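## Task

Take the foam cube from the desk and put it on the top surface of the low shelf, then open the hand and pull the arm away. The robot must not tip over or be left leaning, or the task fails. The cube must stay on the shelf without the robot supporting it.

## Robot and tools

ROBOT. A wheeled cart with a pan/tilt head camera and two five-joint arms (left_arm, right_arm), each ending in a gripper with one fixed and one swinging jaw. It drives forward/back and turns in place but cannot slide sideways. The cart footprint is 0.53 m wide and spans x = -0.35 to 0.07 m. Arm pan axes sit at x = -0.060, y = +0.155 (left) and -0.155 (right); shoulders are 0.89 m high. A fixed-jaw tip reaches about 0.44 m from its pan axis and no lower than 0.55 m above the floor.

FRAMES. Base frame: origin on the floor between the drive wheels, x ahead, y to the left, z up. The reported left_hand and right_hand are the fixed-jaw tips in this frame, and a held object sits on the swinging-jaw side of that point. Hand axes: z along the fingers, y from swinging jaw toward fixed jaw. base_odometry is relative to the base's start pose, counts wheel rotation (slip included), heading in radians, positive to the left, -3.142 to 3.142.

execute_actions. Arguments: actions, a list holding one action or nothing (empty just reports state and pictures); cameras, a list chosen from head_camera, left_wrist_camera, right_wrist_camera, all (omitted, null or ["all"] gives all; [] gives none). An action may have base, joints, or both, starting together. base holds exactly one key: translate_m, a relative drive in metres from the current position, positive forward, -1.4 to 1.4; or rotate_rad, a relative turn in radians, positive counter-clockwise seen from above, -3.2 to 3.2. joints is one flat object keyed by joint name, each value an absolute target angle in radians; any subset of the 14 names may appear. Ranges: head_pan_rad -3.2 to 3.2 (0 ahead, positive left); head_tilt_rad -0.76 to 1.45 (0 level, positive down); for each arm shoulder_pan -1.919 to 1.919, shoulder_lift -1.745 to 1.745, elbow_flex -1.69 to 1.58, wrist_flex -1.658 to 1.658, wrist_roll -2.743 to 2.841, gripper 0 to 1.919. Unknown keys or out-of-range numbers make the whole call rejected with no motion. Omitted joints keep chasing their previous targets.

JOINT MEANINGS. Pan 0 points left_arm left and right_arm right; positive swings either arm clockwise from above, so straight ahead is +1.571 (left) and -1.571 (right). With lift, elbow and wrist_flex at 0 the upper arm stands almost upright (0.24 rad outward) and forearm and fingers are horizontal; positive bends downward. Their sum is the finger angle below horizontal (1.571 = pointing down, which needs the forearm no more than 0.08 rad above horizontal). wrist_roll -1.522: jaws close across the arm plane, fixed jaw on the left looking outward; 1.619: fixed jaw on the right; 0.049: closing within the plane, fixed jaw below (level fingers) or toward the pan axis (fingers down). Keep the fixed jaw on the left when fingers are level over furniture, since the hand body then bulges upward instead of down. Jaw gap at gripper 0, 0.3, 0.6, 1, 1.919: 0.003, 0.026, 0.049, 0.076, 0.106 m. Squeeze by targeting up to about 0.2 rad below the contact angle; lower adds nothing and risks a trip. A holding jaw reads off_target.

STOWING. Stowed left_arm: pan -1.75, lift 0.05, elbow 1.35, wrist_flex -1.55, roll -1.52; right_arm identical except pan 1.75. Stow in two steps away from loose items: wrists (flex, roll) first, then the other three. Leaving stow, do not move the wrists first. Turning in place with arms stowed needs a free 0.44 m radius; turning or reversing close to a desk can hook the cart rear and topple the robot.

RESULTS. base_status and joint_status per motion: done (for the base, wheels turned the commanded amount even if slipping); off_target (at rest short of target, possibly still pushing: load sag, obstruction or a tripped motor); time_out (target dropped, holds position); not_followed, with a "joint command not followed" line and often a cause, when a self-collision check between an arm's links or the two arms blocked the targets (gripper still obeys; blocked targets may be retried later). on_its_own lists motion you did not command. A Motor temperatures line gives per-arm joint temperatures in joint_positions order; MOTOR HOT appears from 55 °C; at 70 °C an OVER-TEMPERATURE FAULT halts that arm, hot joints go limp, and named joints read limit_stop_at_motor_heat (resend them). After any stop, later motion calls in the same reply are skipped.

OTHER TOOLS. wait(seconds 0 to 10) holds commands and returns state and pictures. zoom_image(camera, region [x0,y0,x1,y1] in pixels, top-left origin, at most 504x504) magnifies the latest full image; images are 644x476. read_manual(section "licences") returns licence text only. finished_scene(scene) ends the current scene, given its number, and reports success; irreversible.

CAVEATS. Loaded or extended joints sag toward gravity; raise the next target by the observed sag. Hand positions can be off by a few centimetres. A joint stuck over about 0.30 rad from its target for roughly 2 s trips its motor to 20% torque (reply time counts; the robot holds its last command while you think); reset by waiting until it settles, then commanding 0.2 rad to the opposite side (or 0.04 past a range end; a jaw to its end). To stop a blocked joint pushing, set its target to its current reading. Lift limits: about 0.4 kg per hand at full reach, 0.7 kg within 0.28 m, about 1 kg with both hands close. Avoid pulling things in front of the robot (tipping), arm-on-arm collisions or pressing, drops, slams and hard shoves. Objects may occasionally be nudged by outside disturbances. Camera calibration (intrinsics, extrinsics to the base frame) is given per camera with small errors, larger for wrist cameras.

Each tool is called after "Request:" by a JSON object that holds its "fn" and its "kwargs", one argument or row to a line.

## Session

Request:
{"fn": "execute_actions", "kwargs": {
  "actions": [
    {"joints":{"head_tilt_rad":0.6}}
  ],
  "cameras": ["head_camera"]
}}

Scene clock: 1.17 s.
Motor temperatures (°C, as the motors report them): left_arm=[30 30 30 35 29] | right_arm=[33 30 28 28 29]
base_odometry: x=+0.000 y=+0.000 heading=+0.000 (m, m, rad; odometry frame)
base_status: not commanded
joint_positions: head_pan_rad=-0.027 head_tilt_rad=+0.594 left_arm_shoulder_pan_rad=-1.751 left_arm_shoulder_lift_rad=+0.059 left_arm_elbow_flex_rad=+1.418 left_arm_wrist_flex_rad=-1.611 left_arm_wrist_roll_rad=-1.491 left_arm_gripper_rad=+1.920 right_arm_shoulder_pan_rad=+1.727 right_arm_shoulder_lift_rad=+0.057 right_arm_elbow_flex_rad=+1.408 right_arm_wrist_flex_rad=-1.504 right_arm_wrist_roll_rad=-1.517 right_arm_gripper_rad=+1.920
joint_status: all done
left_hand: x=-0.2966 y=+0.1039 z=+0.8919 quat_wxyz=(-0.056, -0.654, -0.070, +0.751) (m; base frame)
right_hand: x=-0.3028 y=-0.1245 z=+0.8771 quat_wxyz=(-0.058, +0.691, -0.053, -0.718) (m; base frame)
pictures: head_camera
camera_calibration (this result's frames):
head_camera: T_world_to_cam=[[-0.0495702, -0.998086, 0.036983, -0.0458187], [-0.550417, -0.00359902, -0.834882, 0.982922], [0.833417, -0.0617413, -0.549185, 0.660646], [0, 0, 0, 1]] pos_world=[-0.0118477, -0.00140424, 1.18514]
Images, in order (width x height): head_camera 644x476.

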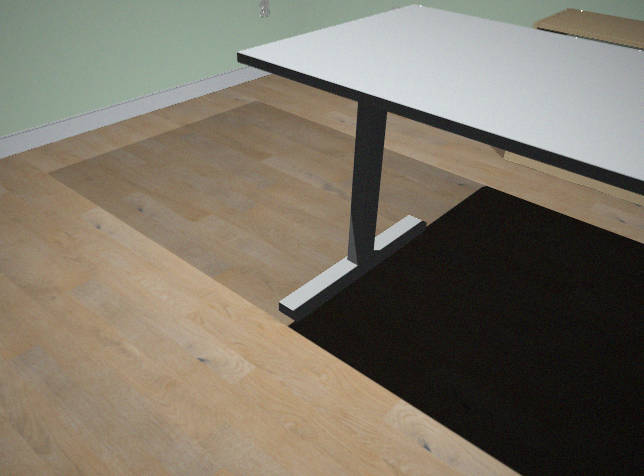

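Request:
{"fn": "execute_actions", "kwargs": {
  "actions": [
    {"joints":{"head_tilt_rad":0.4,"head_pan_rad":-0.6}}
  ],
  "cameras": ["head_camera"]
}}

Scene clock: 2.93 s.
Motor temperatures (°C, as the motors report them): left_arm=[30 30 30 35 29] | right_arm=[33 30 28 28 29]
base_odometry: x=+0.000 y=+0.000 heading=+0.000 (m, m, rad; odometry frame)
base_status: not commanded
joint_positions: head_pan_rad=-0.590 head_tilt_rad=+0.413 left_arm_shoulder_pan_rad=-1.751 left_arm_shoulder_lift_rad=+0.059 left_arm_elbow_flex_rad=+1.418 left_arm_wrist_flex_rad=-1.611 left_arm_wrist_roll_rad=-1.491 left_arm_gripper_rad=+1.920 right_arm_shoulder_pan_rad=+1.727 right_arm_shoulder_lift_rad=+0.057 right_arm_elbow_flex_rad=+1.408 right_arm_wrist_flex_rad=-1.504 right_arm_wrist_roll_rad=-1.517 right_arm_gripper_rad=+1.920
joint_status: all done
left_hand: x=-0.2966 y=+0.1039 z=+0.8919 quat_wxyz=(-0.056, -0.654, -0.070, +0.751) (m; base frame)
right_hand: x=-0.3028 y=-0.1245 z=+0.8771 quat_wxyz=(-0.058, +0.691, -0.053, -0.718) (m; base frame)
pictures: head_camera
camera_calibration (this result's frames):
head_camera: T_world_to_cam=[[-0.580129, -0.813886, 0.0322542, -0.0653121], [-0.335186, 0.202452, -0.920143, 1.09117], [0.742362, -0.544613, -0.390251, 0.473434], [0, 0, 0, 1]] pos_world=[-0.0236024, -0.0162285, 1.1909]
Images, in order (width x height): head_camera 644x476.

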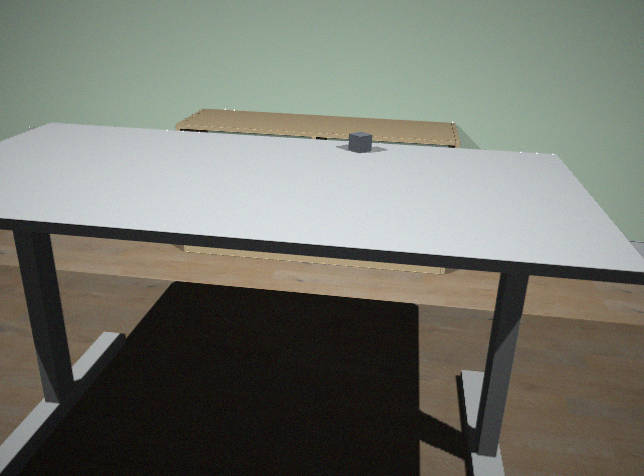

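Request:
{"fn": "execute_actions", "kwargs": {
  "actions": [
    {"base":{"rotate_rad":-1.6},"joints":{"head_pan_rad":0.8,"head_tilt_rad":0.4}}
  ],
  "cameras": []
}}

Request:
{"fn": "execute_actions", "kwargs": {
  "actions": [
    {"base":{"translate_m":1.3}}
  ],
  "cameras": []
}}

Request:
{"fn": "execute_actions", "kwargs": {
  "actions": [
    {"base":{"rotate_rad":0.75},"joints":{"head_pan_rad":0.5}}
  ],
  "cameras": ["head_camera"]
}}

Scene clock: 10.03 s.
Motor temperatures (°C, as the motors report them): left_arm=[30 30 30 35 29] | right_arm=[33 30 28 28 29]
base_odometry: x=-0.001 y=+0.000 heading=-1.599 (m, m, rad; odometry frame)
base_status: done
joint_positions: head_pan_rad=+0.790 head_tilt_rad=+0.413 left_arm_shoulder_pan_rad=-1.751 left_arm_shoulder_lift_rad=+0.059 left_arm_elbow_flex_rad=+1.418 left_arm_wrist_flex_rad=-1.611 left_arm_wrist_roll_rad=-1.491 left_arm_gripper_rad=+1.920 right_arm_shoulder_pan_rad=+1.727 right_arm_shoulder_lift_rad=+0.057 right_arm_elbow_flex_rad=+1.408 right_arm_wrist_flex_rad=-1.504 right_arm_wrist_roll_rad=-1.517 right_arm_gripper_rad=+1.920
joint_status: all done
left_hand: x=-0.2966 y=+0.1039 z=+0.8919 quat_wxyz=(-0.056, -0.654, -0.070, +0.751) (m; base frame)
right_hand: x=-0.3028 y=-0.1245 z=+0.8771 quat_wxyz=(-0.058, +0.691, -0.053, -0.718) (m; base frame)
pictures: none
No camera images: the call's "cameras" was empty. Leave "cameras" out to get every camera's image.

Scene clock: 17.37 s.
Motor temperatures (°C, as the motors report them): left_arm=[30 30 30 35 29] | right_arm=[33 30 28 28 29]
base_odometry: x=-0.038 y=-1.300 heading=-1.596 (m, m, rad; odometry frame)
base_status: done
joint_positions: head_pan_rad=+0.790 head_tilt_rad=+0.413 left_arm_shoulder_pan_rad=-1.751 left_arm_shoulder_lift_rad=+0.059 left_arm_elbow_flex_rad=+1.418 left_arm_wrist_flex_rad=-1.611 left_arm_wrist_roll_rad=-1.491 left_arm_gripper_rad=+1.920 right_arm_shoulder_pan_rad=+1.727 right_arm_shoulder_lift_rad=+0.057 right_arm_elbow_flex_rad=+1.408 right_arm_wrist_flex_rad=-1.504 right_arm_wrist_roll_rad=-1.517 right_arm_gripper_rad=+1.920
joint_status: not commanded
left_hand: x=-0.2966 y=+0.1039 z=+0.8919 quat_wxyz=(-0.056, -0.654, -0.070, +0.751) (m; base frame)
right_hand: x=-0.3028 y=-0.1245 z=+0.8771 quat_wxyz=(-0.058, +0.691, -0.053, -0.718) (m; base frame)
pictures: none
No camera images: the call's "cameras" was empty. Leave "cameras" out to get every camera's image.

Scene clock: 19.00 s.
Motor temperatures (°C, as the motors report them): left_arm=[30 30 30 35 29] | right_arm=[33 30 28 28 29]
base_odometry: x=-0.038 y=-1.299 heading=-0.847 (m, m, rad; odometry frame)
base_status: done
joint_positions: head_pan_rad=+0.510 head_tilt_rad=+0.413 left_arm_shoulder_pan_rad=-1.751 left_arm_shoulder_lift_rad=+0.059 left_arm_elbow_flex_rad=+1.418 left_arm_wrist_flex_rad=-1.611 left_arm_wrist_roll_rad=-1.491 left_arm_gripper_rad=+1.920 right_arm_shoulder_pan_rad=+1.727 right_arm_shoulder_lift_rad=+0.057 right_arm_elbow_flex_rad=+1.408 right_arm_wrist_flex_rad=-1.504 right_arm_wrist_roll_rad=-1.517 right_arm_gripper_rad=+1.920
joint_status: all done
left_hand: x=-0.2966 y=+0.1039 z=+0.8919 quat_wxyz=(-0.056, -0.654, -0.070, +0.751) (m; base frame)
right_hand: x=-0.3028 y=-0.1245 z=+0.8771 quat_wxyz=(-0.058, +0.691, -0.053, -0.718) (m; base frame)
pictures: head_camera
camera_calibration (this result's frames):
head_camera: T_world_to_cam=[[0.462169, -0.886205, 0.0322474, -0.0163163], [-0.332285, -0.206777, -0.920234, 1.09141], [0.822184, 0.414588, -0.390039, 0.476941], [0, 0, 0, 1]] pos_world=[-0.0219317, 0.0134859, 1.19091]
Images, in order (width x height): head_camera 644x476.

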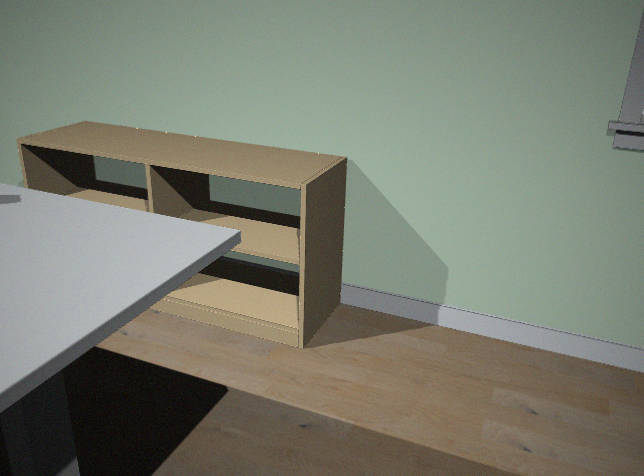

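Request:
{"fn": "execute_actions", "kwargs": {
  "actions": [
    {"base":{"translate_m":1.26}}
  ],
  "cameras": []
}}

Request:
{"fn": "execute_actions", "kwargs": {
  "actions": [
    {"base":{"rotate_rad":1.571},"joints":{"head_pan_rad":0.2,"head_tilt_rad":0.6}}
  ],
  "cameras": ["head_camera"]
}}

Scene clock: 28.13 s.
Motor temperatures (°C, as the motors report them): left_arm=[30 30 30 35 29] | right_arm=[33 30 28 28 29]
base_odometry: x=+0.797 y=-2.243 heading=-0.848 (m, m, rad; odometry frame)
base_status: done
joint_positions: head_pan_rad=+0.510 head_tilt_rad=+0.413 left_arm_shoulder_pan_rad=-1.751 left_arm_shoulder_lift_rad=+0.059 left_arm_elbow_flex_rad=+1.418 left_arm_wrist_flex_rad=-1.611 left_arm_wrist_roll_rad=-1.491 left_arm_gripper_rad=+1.920 right_arm_shoulder_pan_rad=+1.727 right_arm_shoulder_lift_rad=+0.057 right_arm_elbow_flex_rad=+1.408 right_arm_wrist_flex_rad=-1.504 right_arm_wrist_roll_rad=-1.517 right_arm_gripper_rad=+1.920
joint_status: not commanded
left_hand: x=-0.2966 y=+0.1039 z=+0.8919 quat_wxyz=(-0.056, -0.654, -0.070, +0.751) (m; base frame)
right_hand: x=-0.3028 y=-0.1245 z=+0.8771 quat_wxyz=(-0.058, +0.691, -0.053, -0.718) (m; base frame)
pictures: none
No camera images: the call's "cameras" was empty. Leave "cameras" out to get every camera's image.

Scene clock: 30.80 s.
Motor temperatures (°C, as the motors report them): left_arm=[30 30 30 35 29] | right_arm=[33 30 28 28 29]
base_odometry: x=+0.797 y=-2.242 heading=+0.722 (m, m, rad; odometry frame)
base_status: done
joint_positions: head_pan_rad=+0.210 head_tilt_rad=+0.594 left_arm_shoulder_pan_rad=-1.751 left_arm_shoulder_lift_rad=+0.059 left_arm_elbow_flex_rad=+1.418 left_arm_wrist_flex_rad=-1.611 left_arm_wrist_roll_rad=-1.491 left_arm_gripper_rad=+1.920 right_arm_shoulder_pan_rad=+1.727 right_arm_shoulder_lift_rad=+0.057 right_arm_elbow_flex_rad=+1.408 right_arm_wrist_flex_rad=-1.504 right_arm_wrist_roll_rad=-1.517 right_arm_gripper_rad=+1.920
joint_status: all done
left_hand: x=-0.2966 y=+0.1039 z=+0.8919 quat_wxyz=(-0.056, -0.654, -0.070, +0.751) (m; base frame)
right_hand: x=-0.3028 y=-0.1245 z=+0.8771 quat_wxyz=(-0.058, +0.691, -0.053, -0.718) (m; base frame)
pictures: head_camera
camera_calibration (this result's frames):
head_camera: T_world_to_cam=[[0.18577, -0.981897, 0.0369831, -0.0347579], [-0.534244, -0.132522, -0.834878, 0.983677], [0.824665, 0.135337, -0.549192, 0.660242], [0, 0, 0, 1]] pos_world=[-0.0124977, 0.0068749, 1.18514]
Images, in order (width x height): head_camera 644x476.

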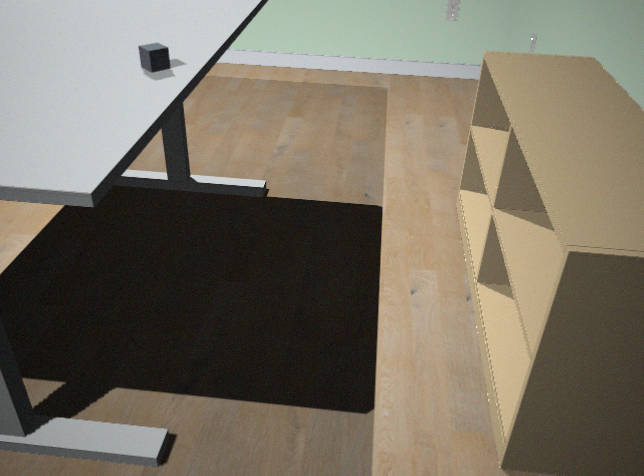

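Request:
{"fn": "execute_actions", "kwargs": {
  "actions": [
    {"base":{"rotate_rad":0.09}}
  ],
  "cameras": []
}}

Request:
{"fn": "execute_actions", "kwargs": {
  "actions": [
    {"base":{"translate_m":1.4},"joints":{"head_pan_rad":1.3,"head_tilt_rad":0.8,"left_arm_shoulder_lift_rad":-0.5,"left_arm_elbow_flex_rad":0.8}}
  ],
  "cameras": ["head_camera"]
}}

Scene clock: 34.53 s.
Motor temperatures (°C, as the motors report them): left_arm=[30 30 30 35 29] | right_arm=[33 30 28 28 29]
base_odometry: x=+0.796 y=-2.243 heading=+0.814 (m, m, rad; odometry frame)
base_status: done
joint_positions: head_pan_rad=+0.210 head_tilt_rad=+0.594 left_arm_shoulder_pan_rad=-1.751 left_arm_shoulder_lift_rad=+0.059 left_arm_elbow_flex_rad=+1.418 left_arm_wrist_flex_rad=-1.611 left_arm_wrist_roll_rad=-1.491 left_arm_gripper_rad=+1.920 right_arm_shoulder_pan_rad=+1.727 right_arm_shoulder_lift_rad=+0.057 right_arm_elbow_flex_rad=+1.408 right_arm_wrist_flex_rad=-1.504 right_arm_wrist_roll_rad=-1.517 right_arm_gripper_rad=+1.920
joint_status: not commanded
left_hand: x=-0.2966 y=+0.1039 z=+0.8919 quat_wxyz=(-0.056, -0.654, -0.070, +0.751) (m; base frame)
right_hand: x=-0.3028 y=-0.1245 z=+0.8771 quat_wxyz=(-0.058, +0.691, -0.053, -0.718) (m; base frame)
pictures: none
No camera images: the call's "cameras" was empty. Leave "cameras" out to get every camera's image.

Scene clock: 42.37 s.
Motor temperatures (°C, as the motors report them): left_arm=[30 30 30 35 29] | right_arm=[33 30 28 28 29]
base_odometry: x=+1.756 y=-1.223 heading=+0.815 (m, m, rad; odometry frame)
base_status: done
joint_positions: head_pan_rad=+1.290 head_tilt_rad=+0.795 left_arm_shoulder_pan_rad=-1.751 left_arm_shoulder_lift_rad=-0.473 left_arm_elbow_flex_rad=+0.831 left_arm_wrist_flex_rad=-1.611 left_arm_wrist_roll_rad=-1.491 left_arm_gripper_rad=+1.920 right_arm_shoulder_pan_rad=+1.727 right_arm_shoulder_lift_rad=+0.057 right_arm_elbow_flex_rad=+1.408 right_arm_wrist_flex_rad=-1.504 right_arm_wrist_roll_rad=-1.517 right_arm_gripper_rad=+1.920
joint_status: all done
left_hand: x=-0.2383 y=+0.1146 z=+1.1171 quat_wxyz=(-0.074, -0.157, -0.017, +0.985) (m; base frame)
right_hand: x=-0.3028 y=-0.1245 z=+0.8771 quat_wxyz=(-0.058, +0.691, -0.053, -0.718) (m; base frame)
pictures: head_camera
camera_calibration (this result's frames):
head_camera: T_world_to_cam=[[0.955764, -0.29129, 0.0408184, -0.00298258], [-0.177881, -0.682933, -0.708492, 0.854957], [0.234253, 0.66989, -0.704537, 0.811296], [0, 0, 0, 1]] pos_world=[-0.0351174, 0.0395301, 1.17744]
Images, in order (width x height): head_camera 644x476.

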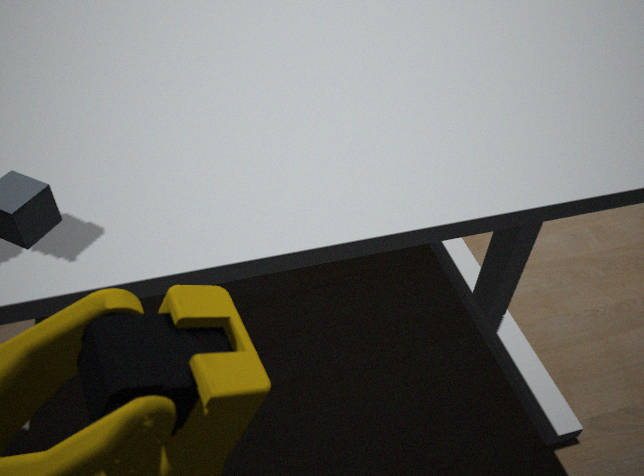

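Request:
{"fn": "execute_actions", "kwargs": {
  "actions": [
    {"base":{"translate_m":-0.12},"joints":{"left_arm_shoulder_pan_rad":0,"left_arm_shoulder_lift_rad":0.6,"left_arm_elbow_flex_rad":-0.6,"left_arm_wrist_flex_rad":0.4,"left_arm_wrist_roll_rad":-1.52,"left_arm_gripper_rad":1.2}}
  ]
}}

Scene clock: 47.47 s.
Motor temperatures (°C, as the motors report them): left_arm=[30 30 30 35 29] | right_arm=[33 30 28 28 29]
base_odometry: x=+1.673 y=-1.311 heading=+0.815 (m, m, rad; odometry frame)
base_status: done
joint_positions: head_pan_rad=+1.290 head_tilt_rad=+0.795 left_arm_shoulder_pan_rad=-0.007 left_arm_shoulder_lift_rad=+0.619 left_arm_elbow_flex_rad=-0.562 left_arm_wrist_flex_rad=+0.395 left_arm_wrist_roll_rad=-1.514 left_arm_gripper_rad=+1.210 right_arm_shoulder_pan_rad=+1.727 right_arm_shoulder_lift_rad=+0.057 right_arm_elbow_flex_rad=+1.408 right_arm_wrist_flex_rad=-1.504 right_arm_wrist_roll_rad=-1.517 right_arm_gripper_rad=+1.920
joint_status: all done
left_hand: x=-0.0706 y=+0.5527 z=+0.8967 quat_wxyz=(+0.375, -0.604, +0.595, +0.375) (m; base frame)
right_hand: x=-0.3028 y=-0.1245 z=+0.8771 quat_wxyz=(-0.058, +0.691, -0.053, -0.718) (m; base frame)
pictures: head_camera, left_wrist_camera, right_wrist_camera
camera_calibration (this result's frames):
head_camera: T_world_to_cam=[[0.955813, -0.291127, 0.0408186, -0.00298048], [-0.177767, -0.682972, -0.708483, 0.854952], [0.234137, 0.669921, -0.704546, 0.811301], [0, 0, 0, 1]] pos_world=[-0.035124, 0.0395324, 1.17744]
left_wrist_camera: T_world_to_cam=[[0.999786, 0.0142482, -0.0150275, 0.0726041], [0.00391319, -0.842586, -0.538547, 0.972768], [-0.0203353, 0.538373, -0.842461, 0.525131], [0, 0, 0, 1]] pos_world=[-0.0657165, 0.535891, 0.967375]
Images, in order (width x height): head_camera 644x476, left_wrist_camera 644x476, right_wrist_camera 644x476.

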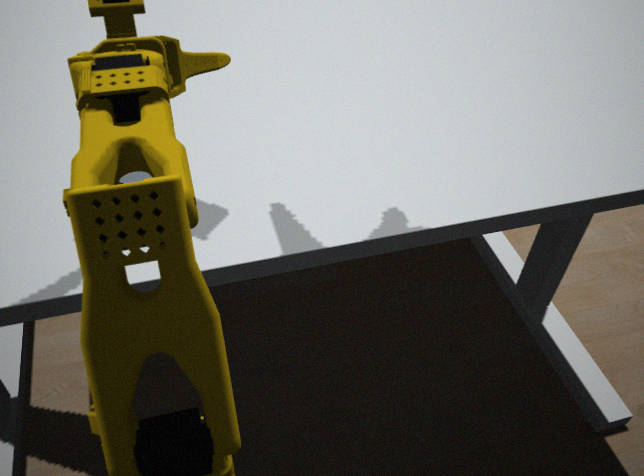

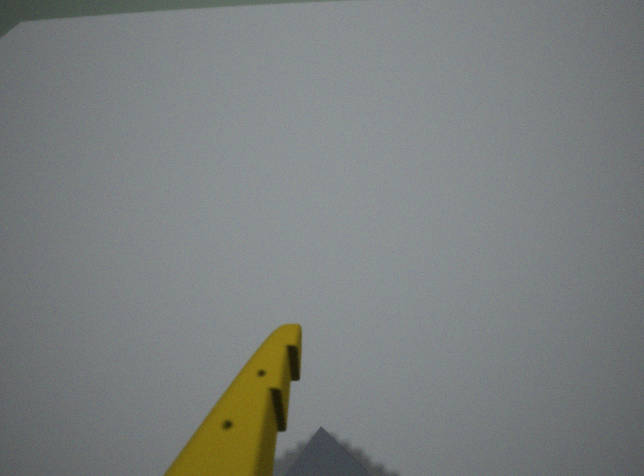

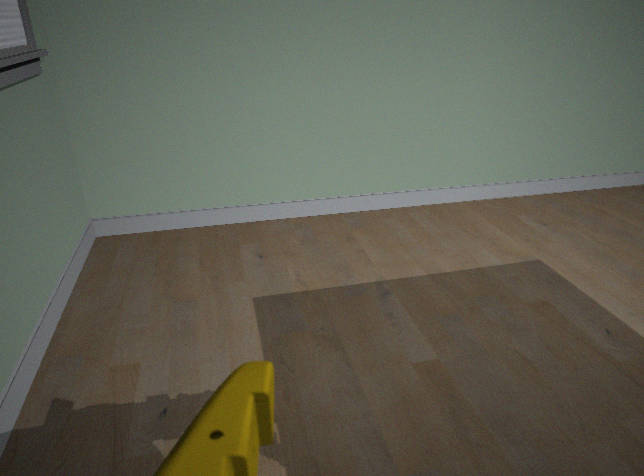

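Request:
{"fn": "execute_actions", "kwargs": {
  "actions": [
    {"joints":{"left_arm_shoulder_lift_rad":0.55,"left_arm_elbow_flex_rad":-0.3,"left_arm_wrist_flex_rad":0.75,"left_arm_wrist_roll_rad":-0.8,"left_arm_gripper_rad":1.5,"head_pan_rad":1.4}}
  ],
  "cameras": ["head_camera","left_wrist_camera"]
}}

Scene clock: 51.30 s.
Motor temperatures (°C, as the motors report them): left_arm=[30 30 30 35 29] | right_arm=[33 30 28 28 29]
base_odometry: x=+1.673 y=-1.311 heading=+0.815 (m, m, rad; odometry frame)
base_status: not commanded
joint_positions: head_pan_rad=+1.390 head_tilt_rad=+0.795 left_arm_shoulder_pan_rad=-0.007 left_arm_shoulder_lift_rad=+0.559 left_arm_elbow_flex_rad=-0.317 left_arm_wrist_flex_rad=+0.722 left_arm_wrist_roll_rad=-0.809 left_arm_gripper_rad=+1.490 right_arm_shoulder_pan_rad=+1.727 right_arm_shoulder_lift_rad=+0.057 right_arm_elbow_flex_rad=+1.408 right_arm_wrist_flex_rad=-1.504 right_arm_wrist_roll_rad=-1.517 right_arm_gripper_rad=+1.920
joint_status: all done
left_hand: x=-0.0681 y=+0.4881 z=+0.8124 quat_wxyz=(+0.271, -0.869, +0.393, +0.125) (m; base frame)
right_hand: x=-0.3028 y=-0.1245 z=+0.8771 quat_wxyz=(-0.058, +0.691, -0.053, -0.718) (m; base frame)
pictures: head_camera, left_wrist_camera
camera_calibration (this result's frames):
head_camera: T_world_to_cam=[[0.98005, -0.194513, 0.0408189, -0.00184171], [-0.108886, -0.697293, -0.708468, 0.858171], [0.166269, 0.689889, -0.704562, 0.808129], [0, 0, 0, 1]] pos_world=[-0.039119, 0.040519, 1.17744]
left_wrist_camera: T_world_to_cam=[[0.76397, 0.53902, 0.354692, -0.502858], [0.557109, -0.82835, 0.0588754, 0.41833], [0.325544, 0.152623, -0.933128, 0.774414], [0, 0, 0, 1]] pos_world=[-0.100992, 0.499381, 0.876358]
Images, in order (width x height): head_camera 644x476, left_wrist_camera 644x476.

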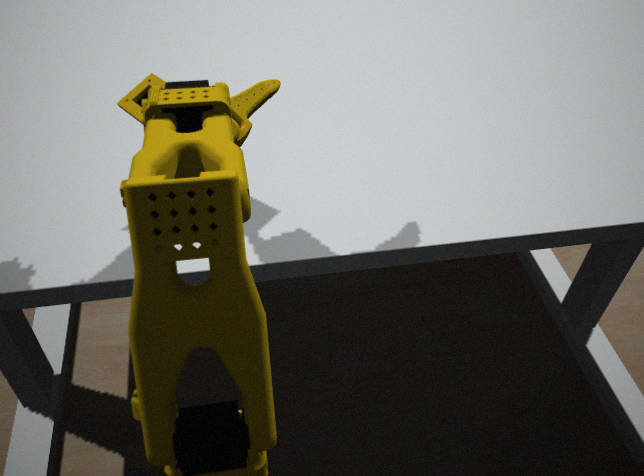

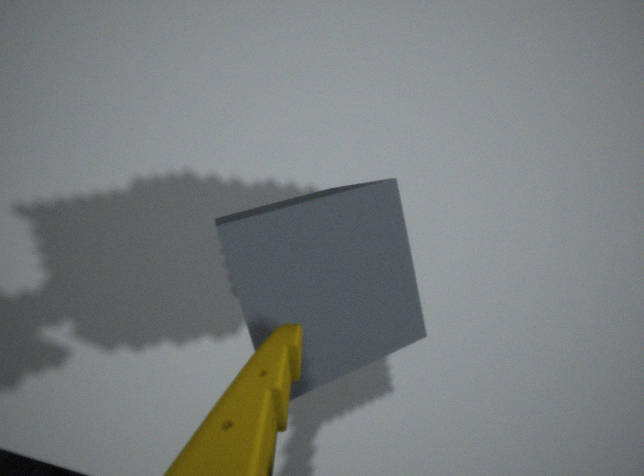

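Request:
{"fn": "execute_actions", "kwargs": {
  "actions": [
    {"base":{"translate_m":-0.025},"joints":{"left_arm_shoulder_lift_rad":0.72,"left_arm_elbow_flex_rad":-0.25,"left_arm_wrist_flex_rad":0.65}}
  ],
  "cameras": ["left_wrist_camera"]
}}

Scene clock: 53.47 s.
Motor temperatures (°C, as the motors report them): left_arm=[30 30 30 35 29] | right_arm=[33 30 28 28 29]
base_odometry: x=+1.656 y=-1.329 heading=+0.815 (m, m, rad; odometry frame)
base_status: done
joint_positions: head_pan_rad=+1.390 head_tilt_rad=+0.795 left_arm_shoulder_pan_rad=+0.020 left_arm_shoulder_lift_rad=+0.590 left_arm_elbow_flex_rad=-0.301 left_arm_wrist_flex_rad=+0.645 left_arm_wrist_roll_rad=-0.807 left_arm_gripper_rad=+1.490 right_arm_shoulder_pan_rad=+1.727 right_arm_shoulder_lift_rad=+0.057 right_arm_elbow_flex_rad=+1.408 right_arm_wrist_flex_rad=-1.504 right_arm_wrist_roll_rad=-1.517 right_arm_gripper_rad=+1.920
joint_status: left_arm_shoulder_lift_rad off_target (ended at +0.589, target +0.720); the others done
left_hand: x=-0.0588 y=+0.4934 z=+0.8064 quat_wxyz=(+0.286, -0.860, +0.403, +0.127) (m; base frame)
right_hand: x=-0.3028 y=-0.1245 z=+0.8771 quat_wxyz=(-0.058, +0.691, -0.053, -0.718) (m; base frame)
pictures: left_wrist_camera
camera_calibration (this result's frames):
left_wrist_camera: T_world_to_cam=[[0.777371, 0.50756, 0.371587, -0.508004], [0.535009, -0.844169, 0.0338166, 0.44453], [0.330847, 0.172514, -0.927782, 0.751249], [0, 0, 0, 1]] pos_world=[-0.091468, 0.5035, 0.870731]
Images, in order (width x height): left_wrist_camera 644x476.

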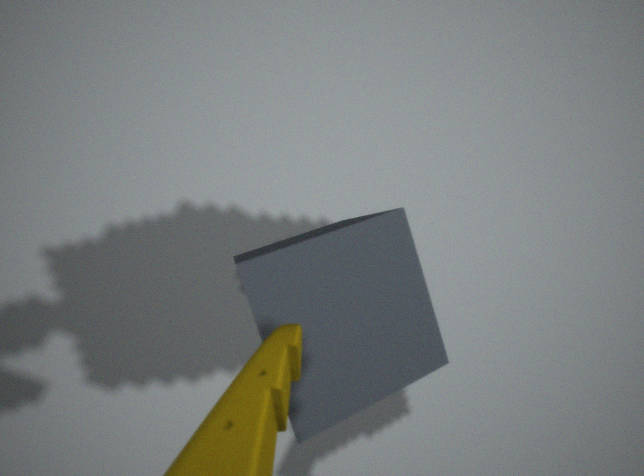

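Jaw hit the cube top; lift, shift, retry.

Request:
{"fn": "execute_actions", "kwargs": {
  "actions": [
    {"base":{"translate_m":-0.025},"joints":{"left_arm_shoulder_lift_rad":0.5,"left_arm_shoulder_pan_rad":0}}
  ],
  "cameras": []
}}

Request:
{"fn": "execute_actions", "kwargs": {
  "actions": [
    {"joints":{"left_arm_shoulder_lift_rad":0.7}}
  ],
  "cameras": ["left_wrist_camera"]
}}

Scene clock: 55.70 s.
Motor temperatures (°C, as the motors report them): left_arm=[30 30 30 35 29] | right_arm=[33 30 28 28 29]
base_odometry: x=+1.638 y=-1.348 heading=+0.815 (m, m, rad; odometry frame)
base_status: done
joint_positions: head_pan_rad=+1.391 head_tilt_rad=+0.795 left_arm_shoulder_pan_rad=+0.000 left_arm_shoulder_lift_rad=+0.553 left_arm_elbow_flex_rad=-0.246 left_arm_wrist_flex_rad=+0.645 left_arm_wrist_roll_rad=-0.807 left_arm_gripper_rad=+1.490 right_arm_shoulder_pan_rad=+1.727 right_arm_shoulder_lift_rad=+0.057 right_arm_elbow_flex_rad=+1.408 right_arm_wrist_flex_rad=-1.504 right_arm_wrist_roll_rad=-1.517 right_arm_gripper_rad=+1.920
joint_status: all done
left_hand: x=-0.0655 y=+0.4873 z=+0.8055 quat_wxyz=(+0.277, -0.867, +0.395, +0.126) (m; base frame)
right_hand: x=-0.3028 y=-0.1245 z=+0.8771 quat_wxyz=(-0.058, +0.691, -0.053, -0.718) (m; base frame)
pictures: none
No camera images: the call's "cameras" was empty. Leave "cameras" out to get every camera's image.

Scene clock: 56.43 s.
Motor temperatures (°C, as the motors report them): left_arm=[30 30 30 35 29] | right_arm=[33 30 28 28 29]
base_odometry: x=+1.638 y=-1.348 heading=+0.815 (m, m, rad; odometry frame)
base_status: not commanded
joint_positions: head_pan_rad=+1.391 head_tilt_rad=+0.795 left_arm_shoulder_pan_rad=+0.000 left_arm_shoulder_lift_rad=+0.685 left_arm_elbow_flex_rad=-0.248 left_arm_wrist_flex_rad=+0.645 left_arm_wrist_roll_rad=-0.807 left_arm_gripper_rad=+1.490 right_arm_shoulder_pan_rad=+1.727 right_arm_shoulder_lift_rad=+0.057 right_arm_elbow_flex_rad=+1.408 right_arm_wrist_flex_rad=-1.504 right_arm_wrist_roll_rad=-1.517 right_arm_gripper_rad=+1.920
joint_status: all done
left_hand: x=-0.0655 y=+0.4733 z=+0.7668 quat_wxyz=(+0.220, -0.883, +0.403, +0.100) (m; base frame)
right_hand: x=-0.3028 y=-0.1245 z=+0.8771 quat_wxyz=(-0.058, +0.691, -0.053, -0.718) (m; base frame)
pictures: left_wrist_camera
camera_calibration (this result's frames):
left_wrist_camera: T_world_to_cam=[[0.767111, 0.572266, 0.289918, -0.446552], [0.55174, -0.819114, 0.156957, 0.327388], [0.327297, 0.039556, -0.944093, 0.795411], [0, 0, 0, 1]] pos_world=[-0.0984142, 0.492251, 0.82902]
Images, in order (width x height): left_wrist_camera 644x476.

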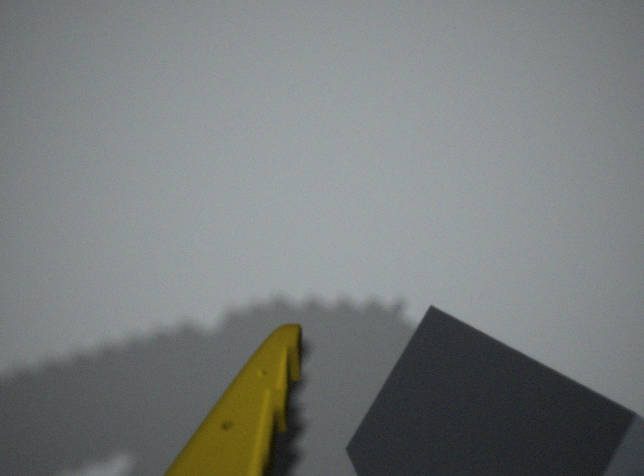

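Request:
{"fn": "execute_actions", "kwargs": {
  "actions": [
    {"joints":{"left_arm_gripper_rad":0.45}}
  ],
  "cameras": ["left_wrist_camera"]
}}

Request:
{"fn": "execute_actions", "kwargs": {
  "actions": [
    {"joints":{"left_arm_shoulder_lift_rad":0.2}}
  ],
  "cameras": ["left_wrist_camera","head_camera"]
}}

Scene clock: 60.20 s.
Motor temperatures (°C, as the motors report them): left_arm=[30 30 30 35 29] | right_arm=[33 30 28 28 29]
base_odometry: x=+1.638 y=-1.348 heading=+0.815 (m, m, rad; odometry frame)
base_status: not commanded
joint_positions: head_pan_rad=+1.391 head_tilt_rad=+0.795 left_arm_shoulder_pan_rad=+0.006 left_arm_shoulder_lift_rad=+0.663 left_arm_elbow_flex_rad=-0.294 left_arm_wrist_flex_rad=+0.630 left_arm_wrist_roll_rad=-0.801 left_arm_gripper_rad=+0.478 right_arm_shoulder_pan_rad=+1.727 right_arm_shoulder_lift_rad=+0.057 right_arm_elbow_flex_rad=+1.408 right_arm_wrist_flex_rad=-1.504 right_arm_wrist_roll_rad=-1.517 right_arm_gripper_rad=+1.920
joint_status: all done
left_hand: x=-0.0635 y=+0.4868 z=+0.7837 quat_wxyz=(+0.257, -0.873, +0.398, +0.115) (m; base frame)
right_hand: x=-0.3028 y=-0.1245 z=+0.8771 quat_wxyz=(-0.058, +0.691, -0.053, -0.718) (m; base frame)
pictures: left_wrist_camera
camera_calibration (this result's frames):
left_wrist_camera: T_world_to_cam=[[0.766515, 0.545571, 0.338832, -0.486075], [0.550631, -0.829829, 0.0904981, 0.391831], [0.330546, 0.117203, -0.936484, 0.766518], [0, 0, 0, 1]] pos_world=[-0.0965404, 0.500502, 0.84707]
Images, in order (width x height): left_wrist_camera 644x476.

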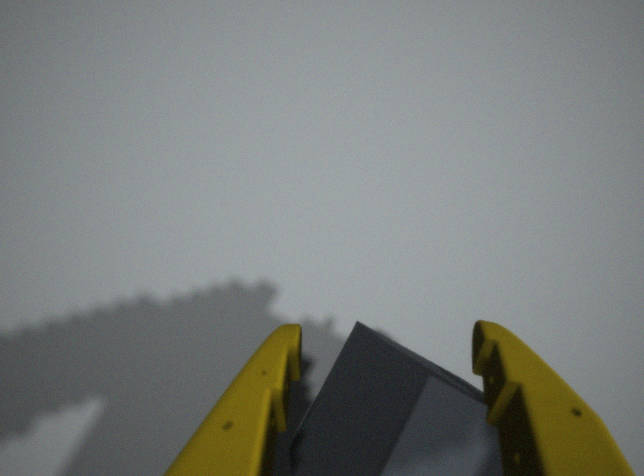

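Scene clock: 61.30 s.
Motor temperatures (°C, as the motors report them): left_arm=[30 30 30 35 29] | right_arm=[33 30 28 28 29]
base_odometry: x=+1.638 y=-1.348 heading=+0.815 (m, m, rad; odometry frame)
base_status: not commanded
joint_positions: head_pan_rad=+1.391 head_tilt_rad=+0.795 left_arm_shoulder_pan_rad=+0.006 left_arm_shoulder_lift_rad=+0.255 left_arm_elbow_flex_rad=-0.242 left_arm_wrist_flex_rad=+0.644 left_arm_wrist_roll_rad=-0.801 left_arm_gripper_rad=+0.459 right_arm_shoulder_pan_rad=+1.727 right_arm_shoulder_lift_rad=+0.057 right_arm_elbow_flex_rad=+1.408 right_arm_wrist_flex_rad=-1.504 right_arm_wrist_roll_rad=-1.517 right_arm_gripper_rad=+1.920
joint_status: all done
left_hand: x=-0.0634 y=+0.4997 z=+0.8969 quat_wxyz=(+0.402, -0.817, +0.373, +0.180) (m; base frame)
right_hand: x=-0.3028 y=-0.1245 z=+0.8771 quat_wxyz=(-0.058, +0.691, -0.053, -0.718) (m; base frame)
pictures: head_camera, left_wrist_camera
camera_calibration (this result's frames):
head_camera: T_world_to_cam=[[0.980147, -0.194026, 0.0408195, -0.00183788], [-0.108546, -0.697375, -0.708439, 0.858155], [0.165922, 0.689944, -0.70459, 0.808145], [0, 0, 0, 1]] pos_world=[-0.0391389, 0.0405239, 1.17744]
left_wrist_camera: T_world_to_cam=[[0.765576, 0.400018, 0.503863, -0.606894], [0.550744, -0.812312, -0.191911, 0.636807], [0.332527, 0.424422, -0.842195, 0.633048], [0, 0, 0, 1]] pos_world=[-0.0965992, 0.491376, 0.961152]
Images, in order (width x height): head_camera 644x476, left_wrist_camera 644x476.

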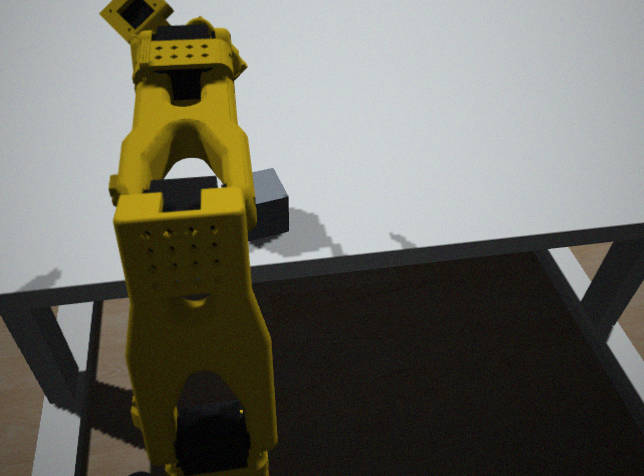

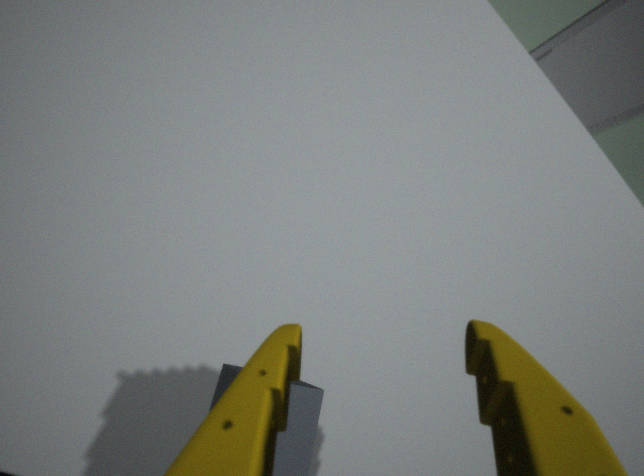

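Request:
{"fn": "execute_actions", "kwargs": {
  "actions": [
    {"base":{"translate_m":0.07},"joints":{"left_arm_shoulder_lift_rad":0.3,"left_arm_elbow_flex_rad":0.0,"left_arm_wrist_flex_rad":0.9,"left_arm_wrist_roll_rad":-1.52,"left_arm_gripper_rad":1.3}}
  ],
  "cameras": ["left_wrist_camera","head_camera"]
}}

Scene clock: 64.47 s.
Motor temperatures (°C, as the motors report them): left_arm=[30 30 30 35 29] | right_arm=[33 30 28 28 29]
base_odometry: x=+1.686 y=-1.297 heading=+0.814 (m, m, rad; odometry frame)
base_status: done
joint_positions: head_pan_rad=+1.391 head_tilt_rad=+0.795 left_arm_shoulder_pan_rad=-0.001 left_arm_shoulder_lift_rad=+0.309 left_arm_elbow_flex_rad=+0.004 left_arm_wrist_flex_rad=+0.891 left_arm_wrist_roll_rad=-1.513 left_arm_gripper_rad=+1.290 right_arm_shoulder_pan_rad=+1.727 right_arm_shoulder_lift_rad=+0.057 right_arm_elbow_flex_rad=+1.408 right_arm_wrist_flex_rad=-1.504 right_arm_wrist_roll_rad=-1.517 right_arm_gripper_rad=+1.920
joint_status: all done
left_hand: x=-0.0681 y=+0.4336 z=+0.8062 quat_wxyz=(+0.130, -0.699, +0.691, +0.129) (m; base frame)
right_hand: x=-0.3028 y=-0.1245 z=+0.8771 quat_wxyz=(-0.058, +0.691, -0.053, -0.718) (m; base frame)
pictures: head_camera, left_wrist_camera
camera_calibration (this result's frames):
head_camera: T_world_to_cam=[[0.980147, -0.194025, 0.0408197, -0.0018381], [-0.108547, -0.697384, -0.70843, 0.858144], [0.16592, 0.689935, -0.704599, 0.808156], [0, 0, 0, 1]] pos_world=[-0.0391388, 0.0405243, 1.17744]
left_wrist_camera: T_world_to_cam=[[0.999882, -0.00257347, -0.0151333, 0.077742], [0.000222512, -0.983314, 0.181917, 0.30361], [-0.015349, -0.181899, -0.983197, 0.939242], [0, 0, 0, 1]] pos_world=[-0.063384, 0.469591, 0.869405]
Images, in order (width x height): head_camera 644x476, left_wrist_camera 644x476.

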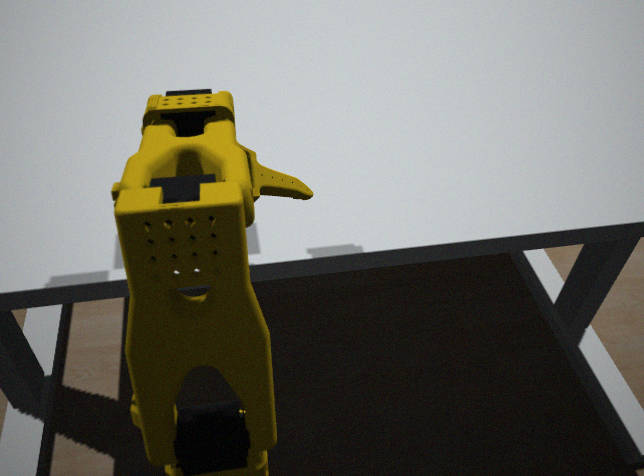

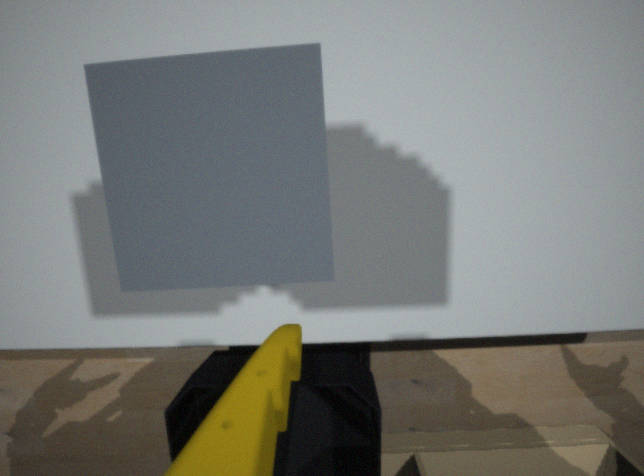

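Request:
{"fn": "execute_actions", "kwargs": {
  "actions": [
    {"base":{"translate_m":-0.05},"joints":{"left_arm_elbow_flex_rad":-0.1,"left_arm_wrist_flex_rad":0.8}}
  ],
  "cameras": []
}}

Request:
{"fn": "execute_actions", "kwargs": {
  "actions": [
    {"joints":{"left_arm_shoulder_lift_rad":0.55}}
  ],
  "cameras": ["left_wrist_camera"]
}}

Scene clock: 66.73 s.
Motor temperatures (°C, as the motors report them): left_arm=[30 30 30 35 29] | right_arm=[33 30 28 28 29]
base_odometry: x=+1.652 y=-1.333 heading=+0.814 (m, m, rad; odometry frame)
base_status: done
joint_positions: head_pan_rad=+1.391 head_tilt_rad=+0.795 left_arm_shoulder_pan_rad=-0.001 left_arm_shoulder_lift_rad=+0.310 left_arm_elbow_flex_rad=-0.067 left_arm_wrist_flex_rad=+0.818 left_arm_wrist_roll_rad=-1.513 left_arm_gripper_rad=+1.290 right_arm_shoulder_pan_rad=+1.727 right_arm_shoulder_lift_rad=+0.057 right_arm_elbow_flex_rad=+1.408 right_arm_wrist_flex_rad=-1.504 right_arm_wrist_roll_rad=-1.517 right_arm_gripper_rad=+1.920
joint_status: all done
left_hand: x=-0.0681 y=+0.4565 z=+0.8248 quat_wxyz=(+0.179, -0.688, +0.681, +0.177) (m; base frame)
right_hand: x=-0.3028 y=-0.1245 z=+0.8771 quat_wxyz=(-0.058, +0.691, -0.053, -0.718) (m; base frame)
pictures: none
No camera images: the call's "cameras" was empty. Leave "cameras" out to get every camera's image.

Scene clock: 67.63 s.
Motor temperatures (°C, as the motors report them): left_arm=[30 30 30 35 29] | right_arm=[33 30 28 28 29]
base_odometry: x=+1.652 y=-1.333 heading=+0.814 (m, m, rad; odometry frame)
base_status: not commanded
joint_positions: head_pan_rad=+1.391 head_tilt_rad=+0.795 left_arm_shoulder_pan_rad=-0.001 left_arm_shoulder_lift_rad=+0.547 left_arm_elbow_flex_rad=-0.088 left_arm_wrist_flex_rad=+0.812 left_arm_wrist_roll_rad=-1.513 left_arm_gripper_rad=+1.290 right_arm_shoulder_pan_rad=+1.727 right_arm_shoulder_lift_rad=+0.057 right_arm_elbow_flex_rad=+1.408 right_arm_wrist_flex_rad=-1.504 right_arm_wrist_roll_rad=-1.517 right_arm_gripper_rad=+1.920
joint_status: all done
left_hand: x=-0.0681 y=+0.4382 z=+0.7671 quat_wxyz=(+0.106, -0.703, +0.695, +0.105) (m; base frame)
right_hand: x=-0.3028 y=-0.1245 z=+0.8771 quat_wxyz=(-0.058, +0.691, -0.053, -0.718) (m; base frame)
pictures: left_wrist_camera
camera_calibration (this result's frames):
left_wrist_camera: T_world_to_cam=[[0.999883, -0.00358548, -0.0148429, 0.0773881], [0.000204782, -0.968806, 0.247821, 0.258349], [-0.0152684, -0.247795, -0.968692, 0.919361], [0, 0, 0, 1]] pos_world=[-0.0633948, 0.478381, 0.827702]
Images, in order (width x height): left_wrist_camera 644x476.

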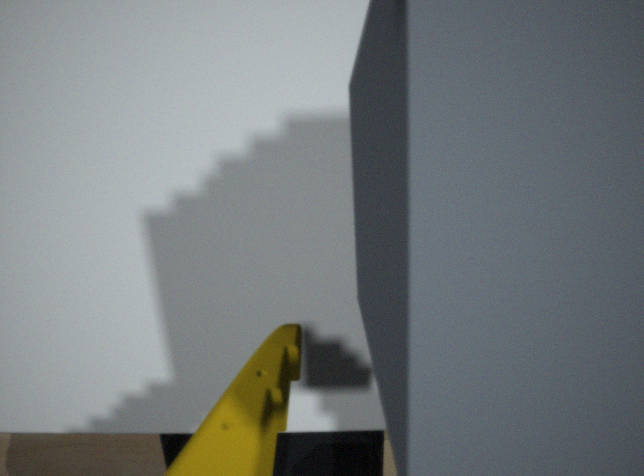

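Request:
{"fn": "execute_actions", "kwargs": {
  "actions": [
    {"joints":{"left_arm_shoulder_lift_rad":0.62,"left_arm_elbow_flex_rad":-0.2,"left_arm_wrist_flex_rad":0.7}}
  ],
  "cameras": []
}}

Request:
{"fn": "execute_actions", "kwargs": {
  "actions": [
    {"joints":{"left_arm_gripper_rad":0.4}}
  ],
  "cameras": []
}}

Request:
{"fn": "execute_actions", "kwargs": {
  "actions": [
    {"joints":{"left_arm_shoulder_lift_rad":0.0,"left_arm_elbow_flex_rad":0.2}}
  ],
  "cameras": ["left_wrist_camera"]
}}

Scene clock: 69.53 s.
Motor temperatures (°C, as the motors report them): left_arm=[30 30 30 35 29] | right_arm=[33 30 28 28 29]
base_odometry: x=+1.652 y=-1.333 heading=+0.814 (m, m, rad; odometry frame)
base_status: not commanded
joint_positions: head_pan_rad=+1.391 head_tilt_rad=+0.795 left_arm_shoulder_pan_rad=-0.001 left_arm_shoulder_lift_rad=+0.625 left_arm_elbow_flex_rad=-0.176 left_arm_wrist_flex_rad=+0.714 left_arm_wrist_roll_rad=-1.513 left_arm_gripper_rad=+1.290 right_arm_shoulder_pan_rad=+1.727 right_arm_shoulder_lift_rad=+0.057 right_arm_elbow_flex_rad=+1.408 right_arm_wrist_flex_rad=-1.504 right_arm_wrist_roll_rad=-1.517 right_arm_gripper_rad=+1.920
joint_status: all done
left_hand: x=-0.0681 y=+0.4610 z=+0.7675 quat_wxyz=(+0.144, -0.696, +0.689, +0.142) (m; base frame)
right_hand: x=-0.3028 y=-0.1245 z=+0.8771 quat_wxyz=(-0.058, +0.691, -0.053, -0.718) (m; base frame)
pictures: none
No camera images: the call's "cameras" was empty. Leave "cameras" out to get every camera's image.

Scene clock: 70.53 s.
Motor temperatures (°C, as the motors report them): left_arm=[30 30 30 35 29] | right_arm=[33 30 28 28 29]
base_odometry: x=+1.652 y=-1.333 heading=+0.814 (m, m, rad; odometry frame)
base_status: not commanded
joint_positions: head_pan_rad=+1.391 head_tilt_rad=+0.795 left_arm_shoulder_pan_rad=+0.006 left_arm_shoulder_lift_rad=+0.631 left_arm_elbow_flex_rad=-0.186 left_arm_wrist_flex_rad=+0.710 left_arm_wrist_roll_rad=-1.514 left_arm_gripper_rad=+0.413 right_arm_shoulder_pan_rad=+1.727 right_arm_shoulder_lift_rad=+0.057 right_arm_elbow_flex_rad=+1.408 right_arm_wrist_flex_rad=-1.504 right_arm_wrist_roll_rad=-1.517 right_arm_gripper_rad=+1.920
joint_status: all done
left_hand: x=-0.0657 y=+0.4632 z=+0.7681 quat_wxyz=(+0.147, -0.692, +0.691, +0.145) (m; base frame)
right_hand: x=-0.3028 y=-0.1245 z=+0.8771 quat_wxyz=(-0.058, +0.691, -0.053, -0.718) (m; base frame)
pictures: none
No camera images: the call's "cameras" was empty. Leave "cameras" out to get every camera's image.

Scene clock: 71.73 s.
Motor temperatures (°C, as the motors report them): left_arm=[30 30 30 35 29] | right_arm=[33 30 28 28 29]
base_odometry: x=+1.652 y=-1.333 heading=+0.814 (m, m, rad; odometry frame)
base_status: not commanded
joint_positions: head_pan_rad=+1.391 head_tilt_rad=+0.795 left_arm_shoulder_pan_rad=+0.006 left_arm_shoulder_lift_rad=+0.047 left_arm_elbow_flex_rad=+0.205 left_arm_wrist_flex_rad=+0.710 left_arm_wrist_roll_rad=-1.514 left_arm_gripper_rad=+0.410 right_arm_shoulder_pan_rad=+1.727 right_arm_shoulder_lift_rad=+0.057 right_arm_elbow_flex_rad=+1.408 right_arm_wrist_flex_rad=-1.504 right_arm_wrist_roll_rad=-1.517 right_arm_gripper_rad=+1.920
joint_status: all done
left_hand: x=-0.0659 y=+0.4423 z=+0.8449 quat_wxyz=(+0.214, -0.675, +0.674, +0.211) (m; base frame)
right_hand: x=-0.3028 y=-0.1245 z=+0.8771 quat_wxyz=(-0.058, +0.691, -0.053, -0.718) (m; base frame)
pictures: left_wrist_camera
camera_calibration (this result's frames):
left_wrist_camera: T_world_to_cam=[[0.999834, -0.00775661, -0.0164804, 0.079584], [-0.00872295, -0.998196, -0.0593968, 0.514991], [-0.0159899, 0.0595307, -0.998098, 0.88458], [0, 0, 0, 1]] pos_world=[-0.0609342, 0.46202, 0.914798]
Images, in order (width x height): left_wrist_camera 644x476.

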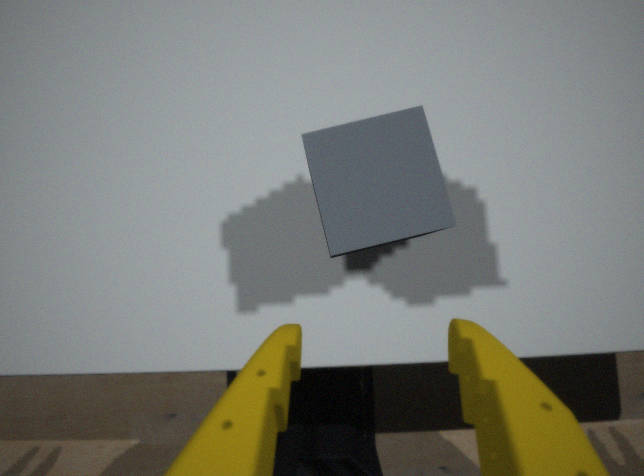

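Request:
{"fn": "execute_actions", "kwargs": {
  "actions": [
    {"joints":{"left_arm_shoulder_lift_rad":0.45,"left_arm_elbow_flex_rad":-0.35,"left_arm_wrist_flex_rad":0.6,"left_arm_gripper_rad":1.3,"left_arm_wrist_roll_rad":-1.35}}
  ],
  "cameras": []
}}

Request:
{"fn": "execute_actions", "kwargs": {
  "actions": [
    {"joints":{"left_arm_shoulder_lift_rad":0.74}}
  ],
  "cameras": ["left_wrist_camera"]
}}

Scene clock: 74.80 s.
Motor temperatures (°C, as the motors report them): left_arm=[30 30 30 35 29] | right_arm=[33 30 28 28 29]
base_odometry: x=+1.652 y=-1.333 heading=+0.814 (m, m, rad; odometry frame)
base_status: not commanded
joint_positions: head_pan_rad=+1.391 head_tilt_rad=+0.795 left_arm_shoulder_pan_rad=+0.006 left_arm_shoulder_lift_rad=+0.464 left_arm_elbow_flex_rad=-0.314 left_arm_wrist_flex_rad=+0.619 left_arm_wrist_roll_rad=-1.356 left_arm_gripper_rad=+1.290 right_arm_shoulder_pan_rad=+1.727 right_arm_shoulder_lift_rad=+0.057 right_arm_elbow_flex_rad=+1.408 right_arm_wrist_flex_rad=-1.504 right_arm_wrist_roll_rad=-1.517 right_arm_gripper_rad=+1.920
joint_status: all done
left_hand: x=-0.0653 y=+0.5093 z=+0.8543 quat_wxyz=(+0.299, -0.701, +0.597, +0.251) (m; base frame)
right_hand: x=-0.3028 y=-0.1245 z=+0.8771 quat_wxyz=(-0.058, +0.691, -0.053, -0.718) (m; base frame)
pictures: none
No camera images: the call's "cameras" was empty. Leave "cameras" out to get every camera's image.

Scene clock: 75.70 s.
Motor temperatures (°C, as the motors report them): left_arm=[30 30 30 35 29] | right_arm=[33 30 28 28 29]
base_odometry: x=+1.652 y=-1.333 heading=+0.814 (m, m, rad; odometry frame)
base_status: not commanded
joint_positions: head_pan_rad=+1.391 head_tilt_rad=+0.795 left_arm_shoulder_pan_rad=+0.000 left_arm_shoulder_lift_rad=+0.663 left_arm_elbow_flex_rad=-0.372 left_arm_wrist_flex_rad=+0.596 left_arm_wrist_roll_rad=-1.356 left_arm_gripper_rad=+1.290 right_arm_shoulder_pan_rad=+1.727 right_arm_shoulder_lift_rad=+0.057 right_arm_elbow_flex_rad=+1.408 right_arm_wrist_flex_rad=-1.504 right_arm_wrist_roll_rad=-1.517 right_arm_gripper_rad=+1.920
joint_status: all done
left_hand: x=-0.0675 y=+0.5077 z=+0.8063 quat_wxyz=(+0.256, -0.719, +0.609, +0.216) (m; base frame)
right_hand: x=-0.3028 y=-0.1245 z=+0.8771 quat_wxyz=(-0.058, +0.691, -0.053, -0.718) (m; base frame)
pictures: left_wrist_camera
camera_calibration (this result's frames):
left_wrist_camera: T_world_to_cam=[[0.989101, 0.121686, 0.0828959, -0.0655087], [0.131542, -0.983246, -0.126193, 0.633654], [0.0661511, 0.135722, -0.988536, 0.801292], [0, 0, 0, 1]] pos_world=[-0.0715634, 0.522256, 0.877499]
Images, in order (width x height): left_wrist_camera 644x476.

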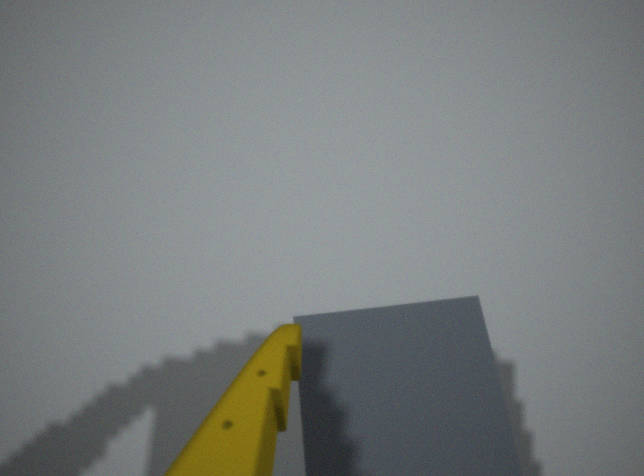

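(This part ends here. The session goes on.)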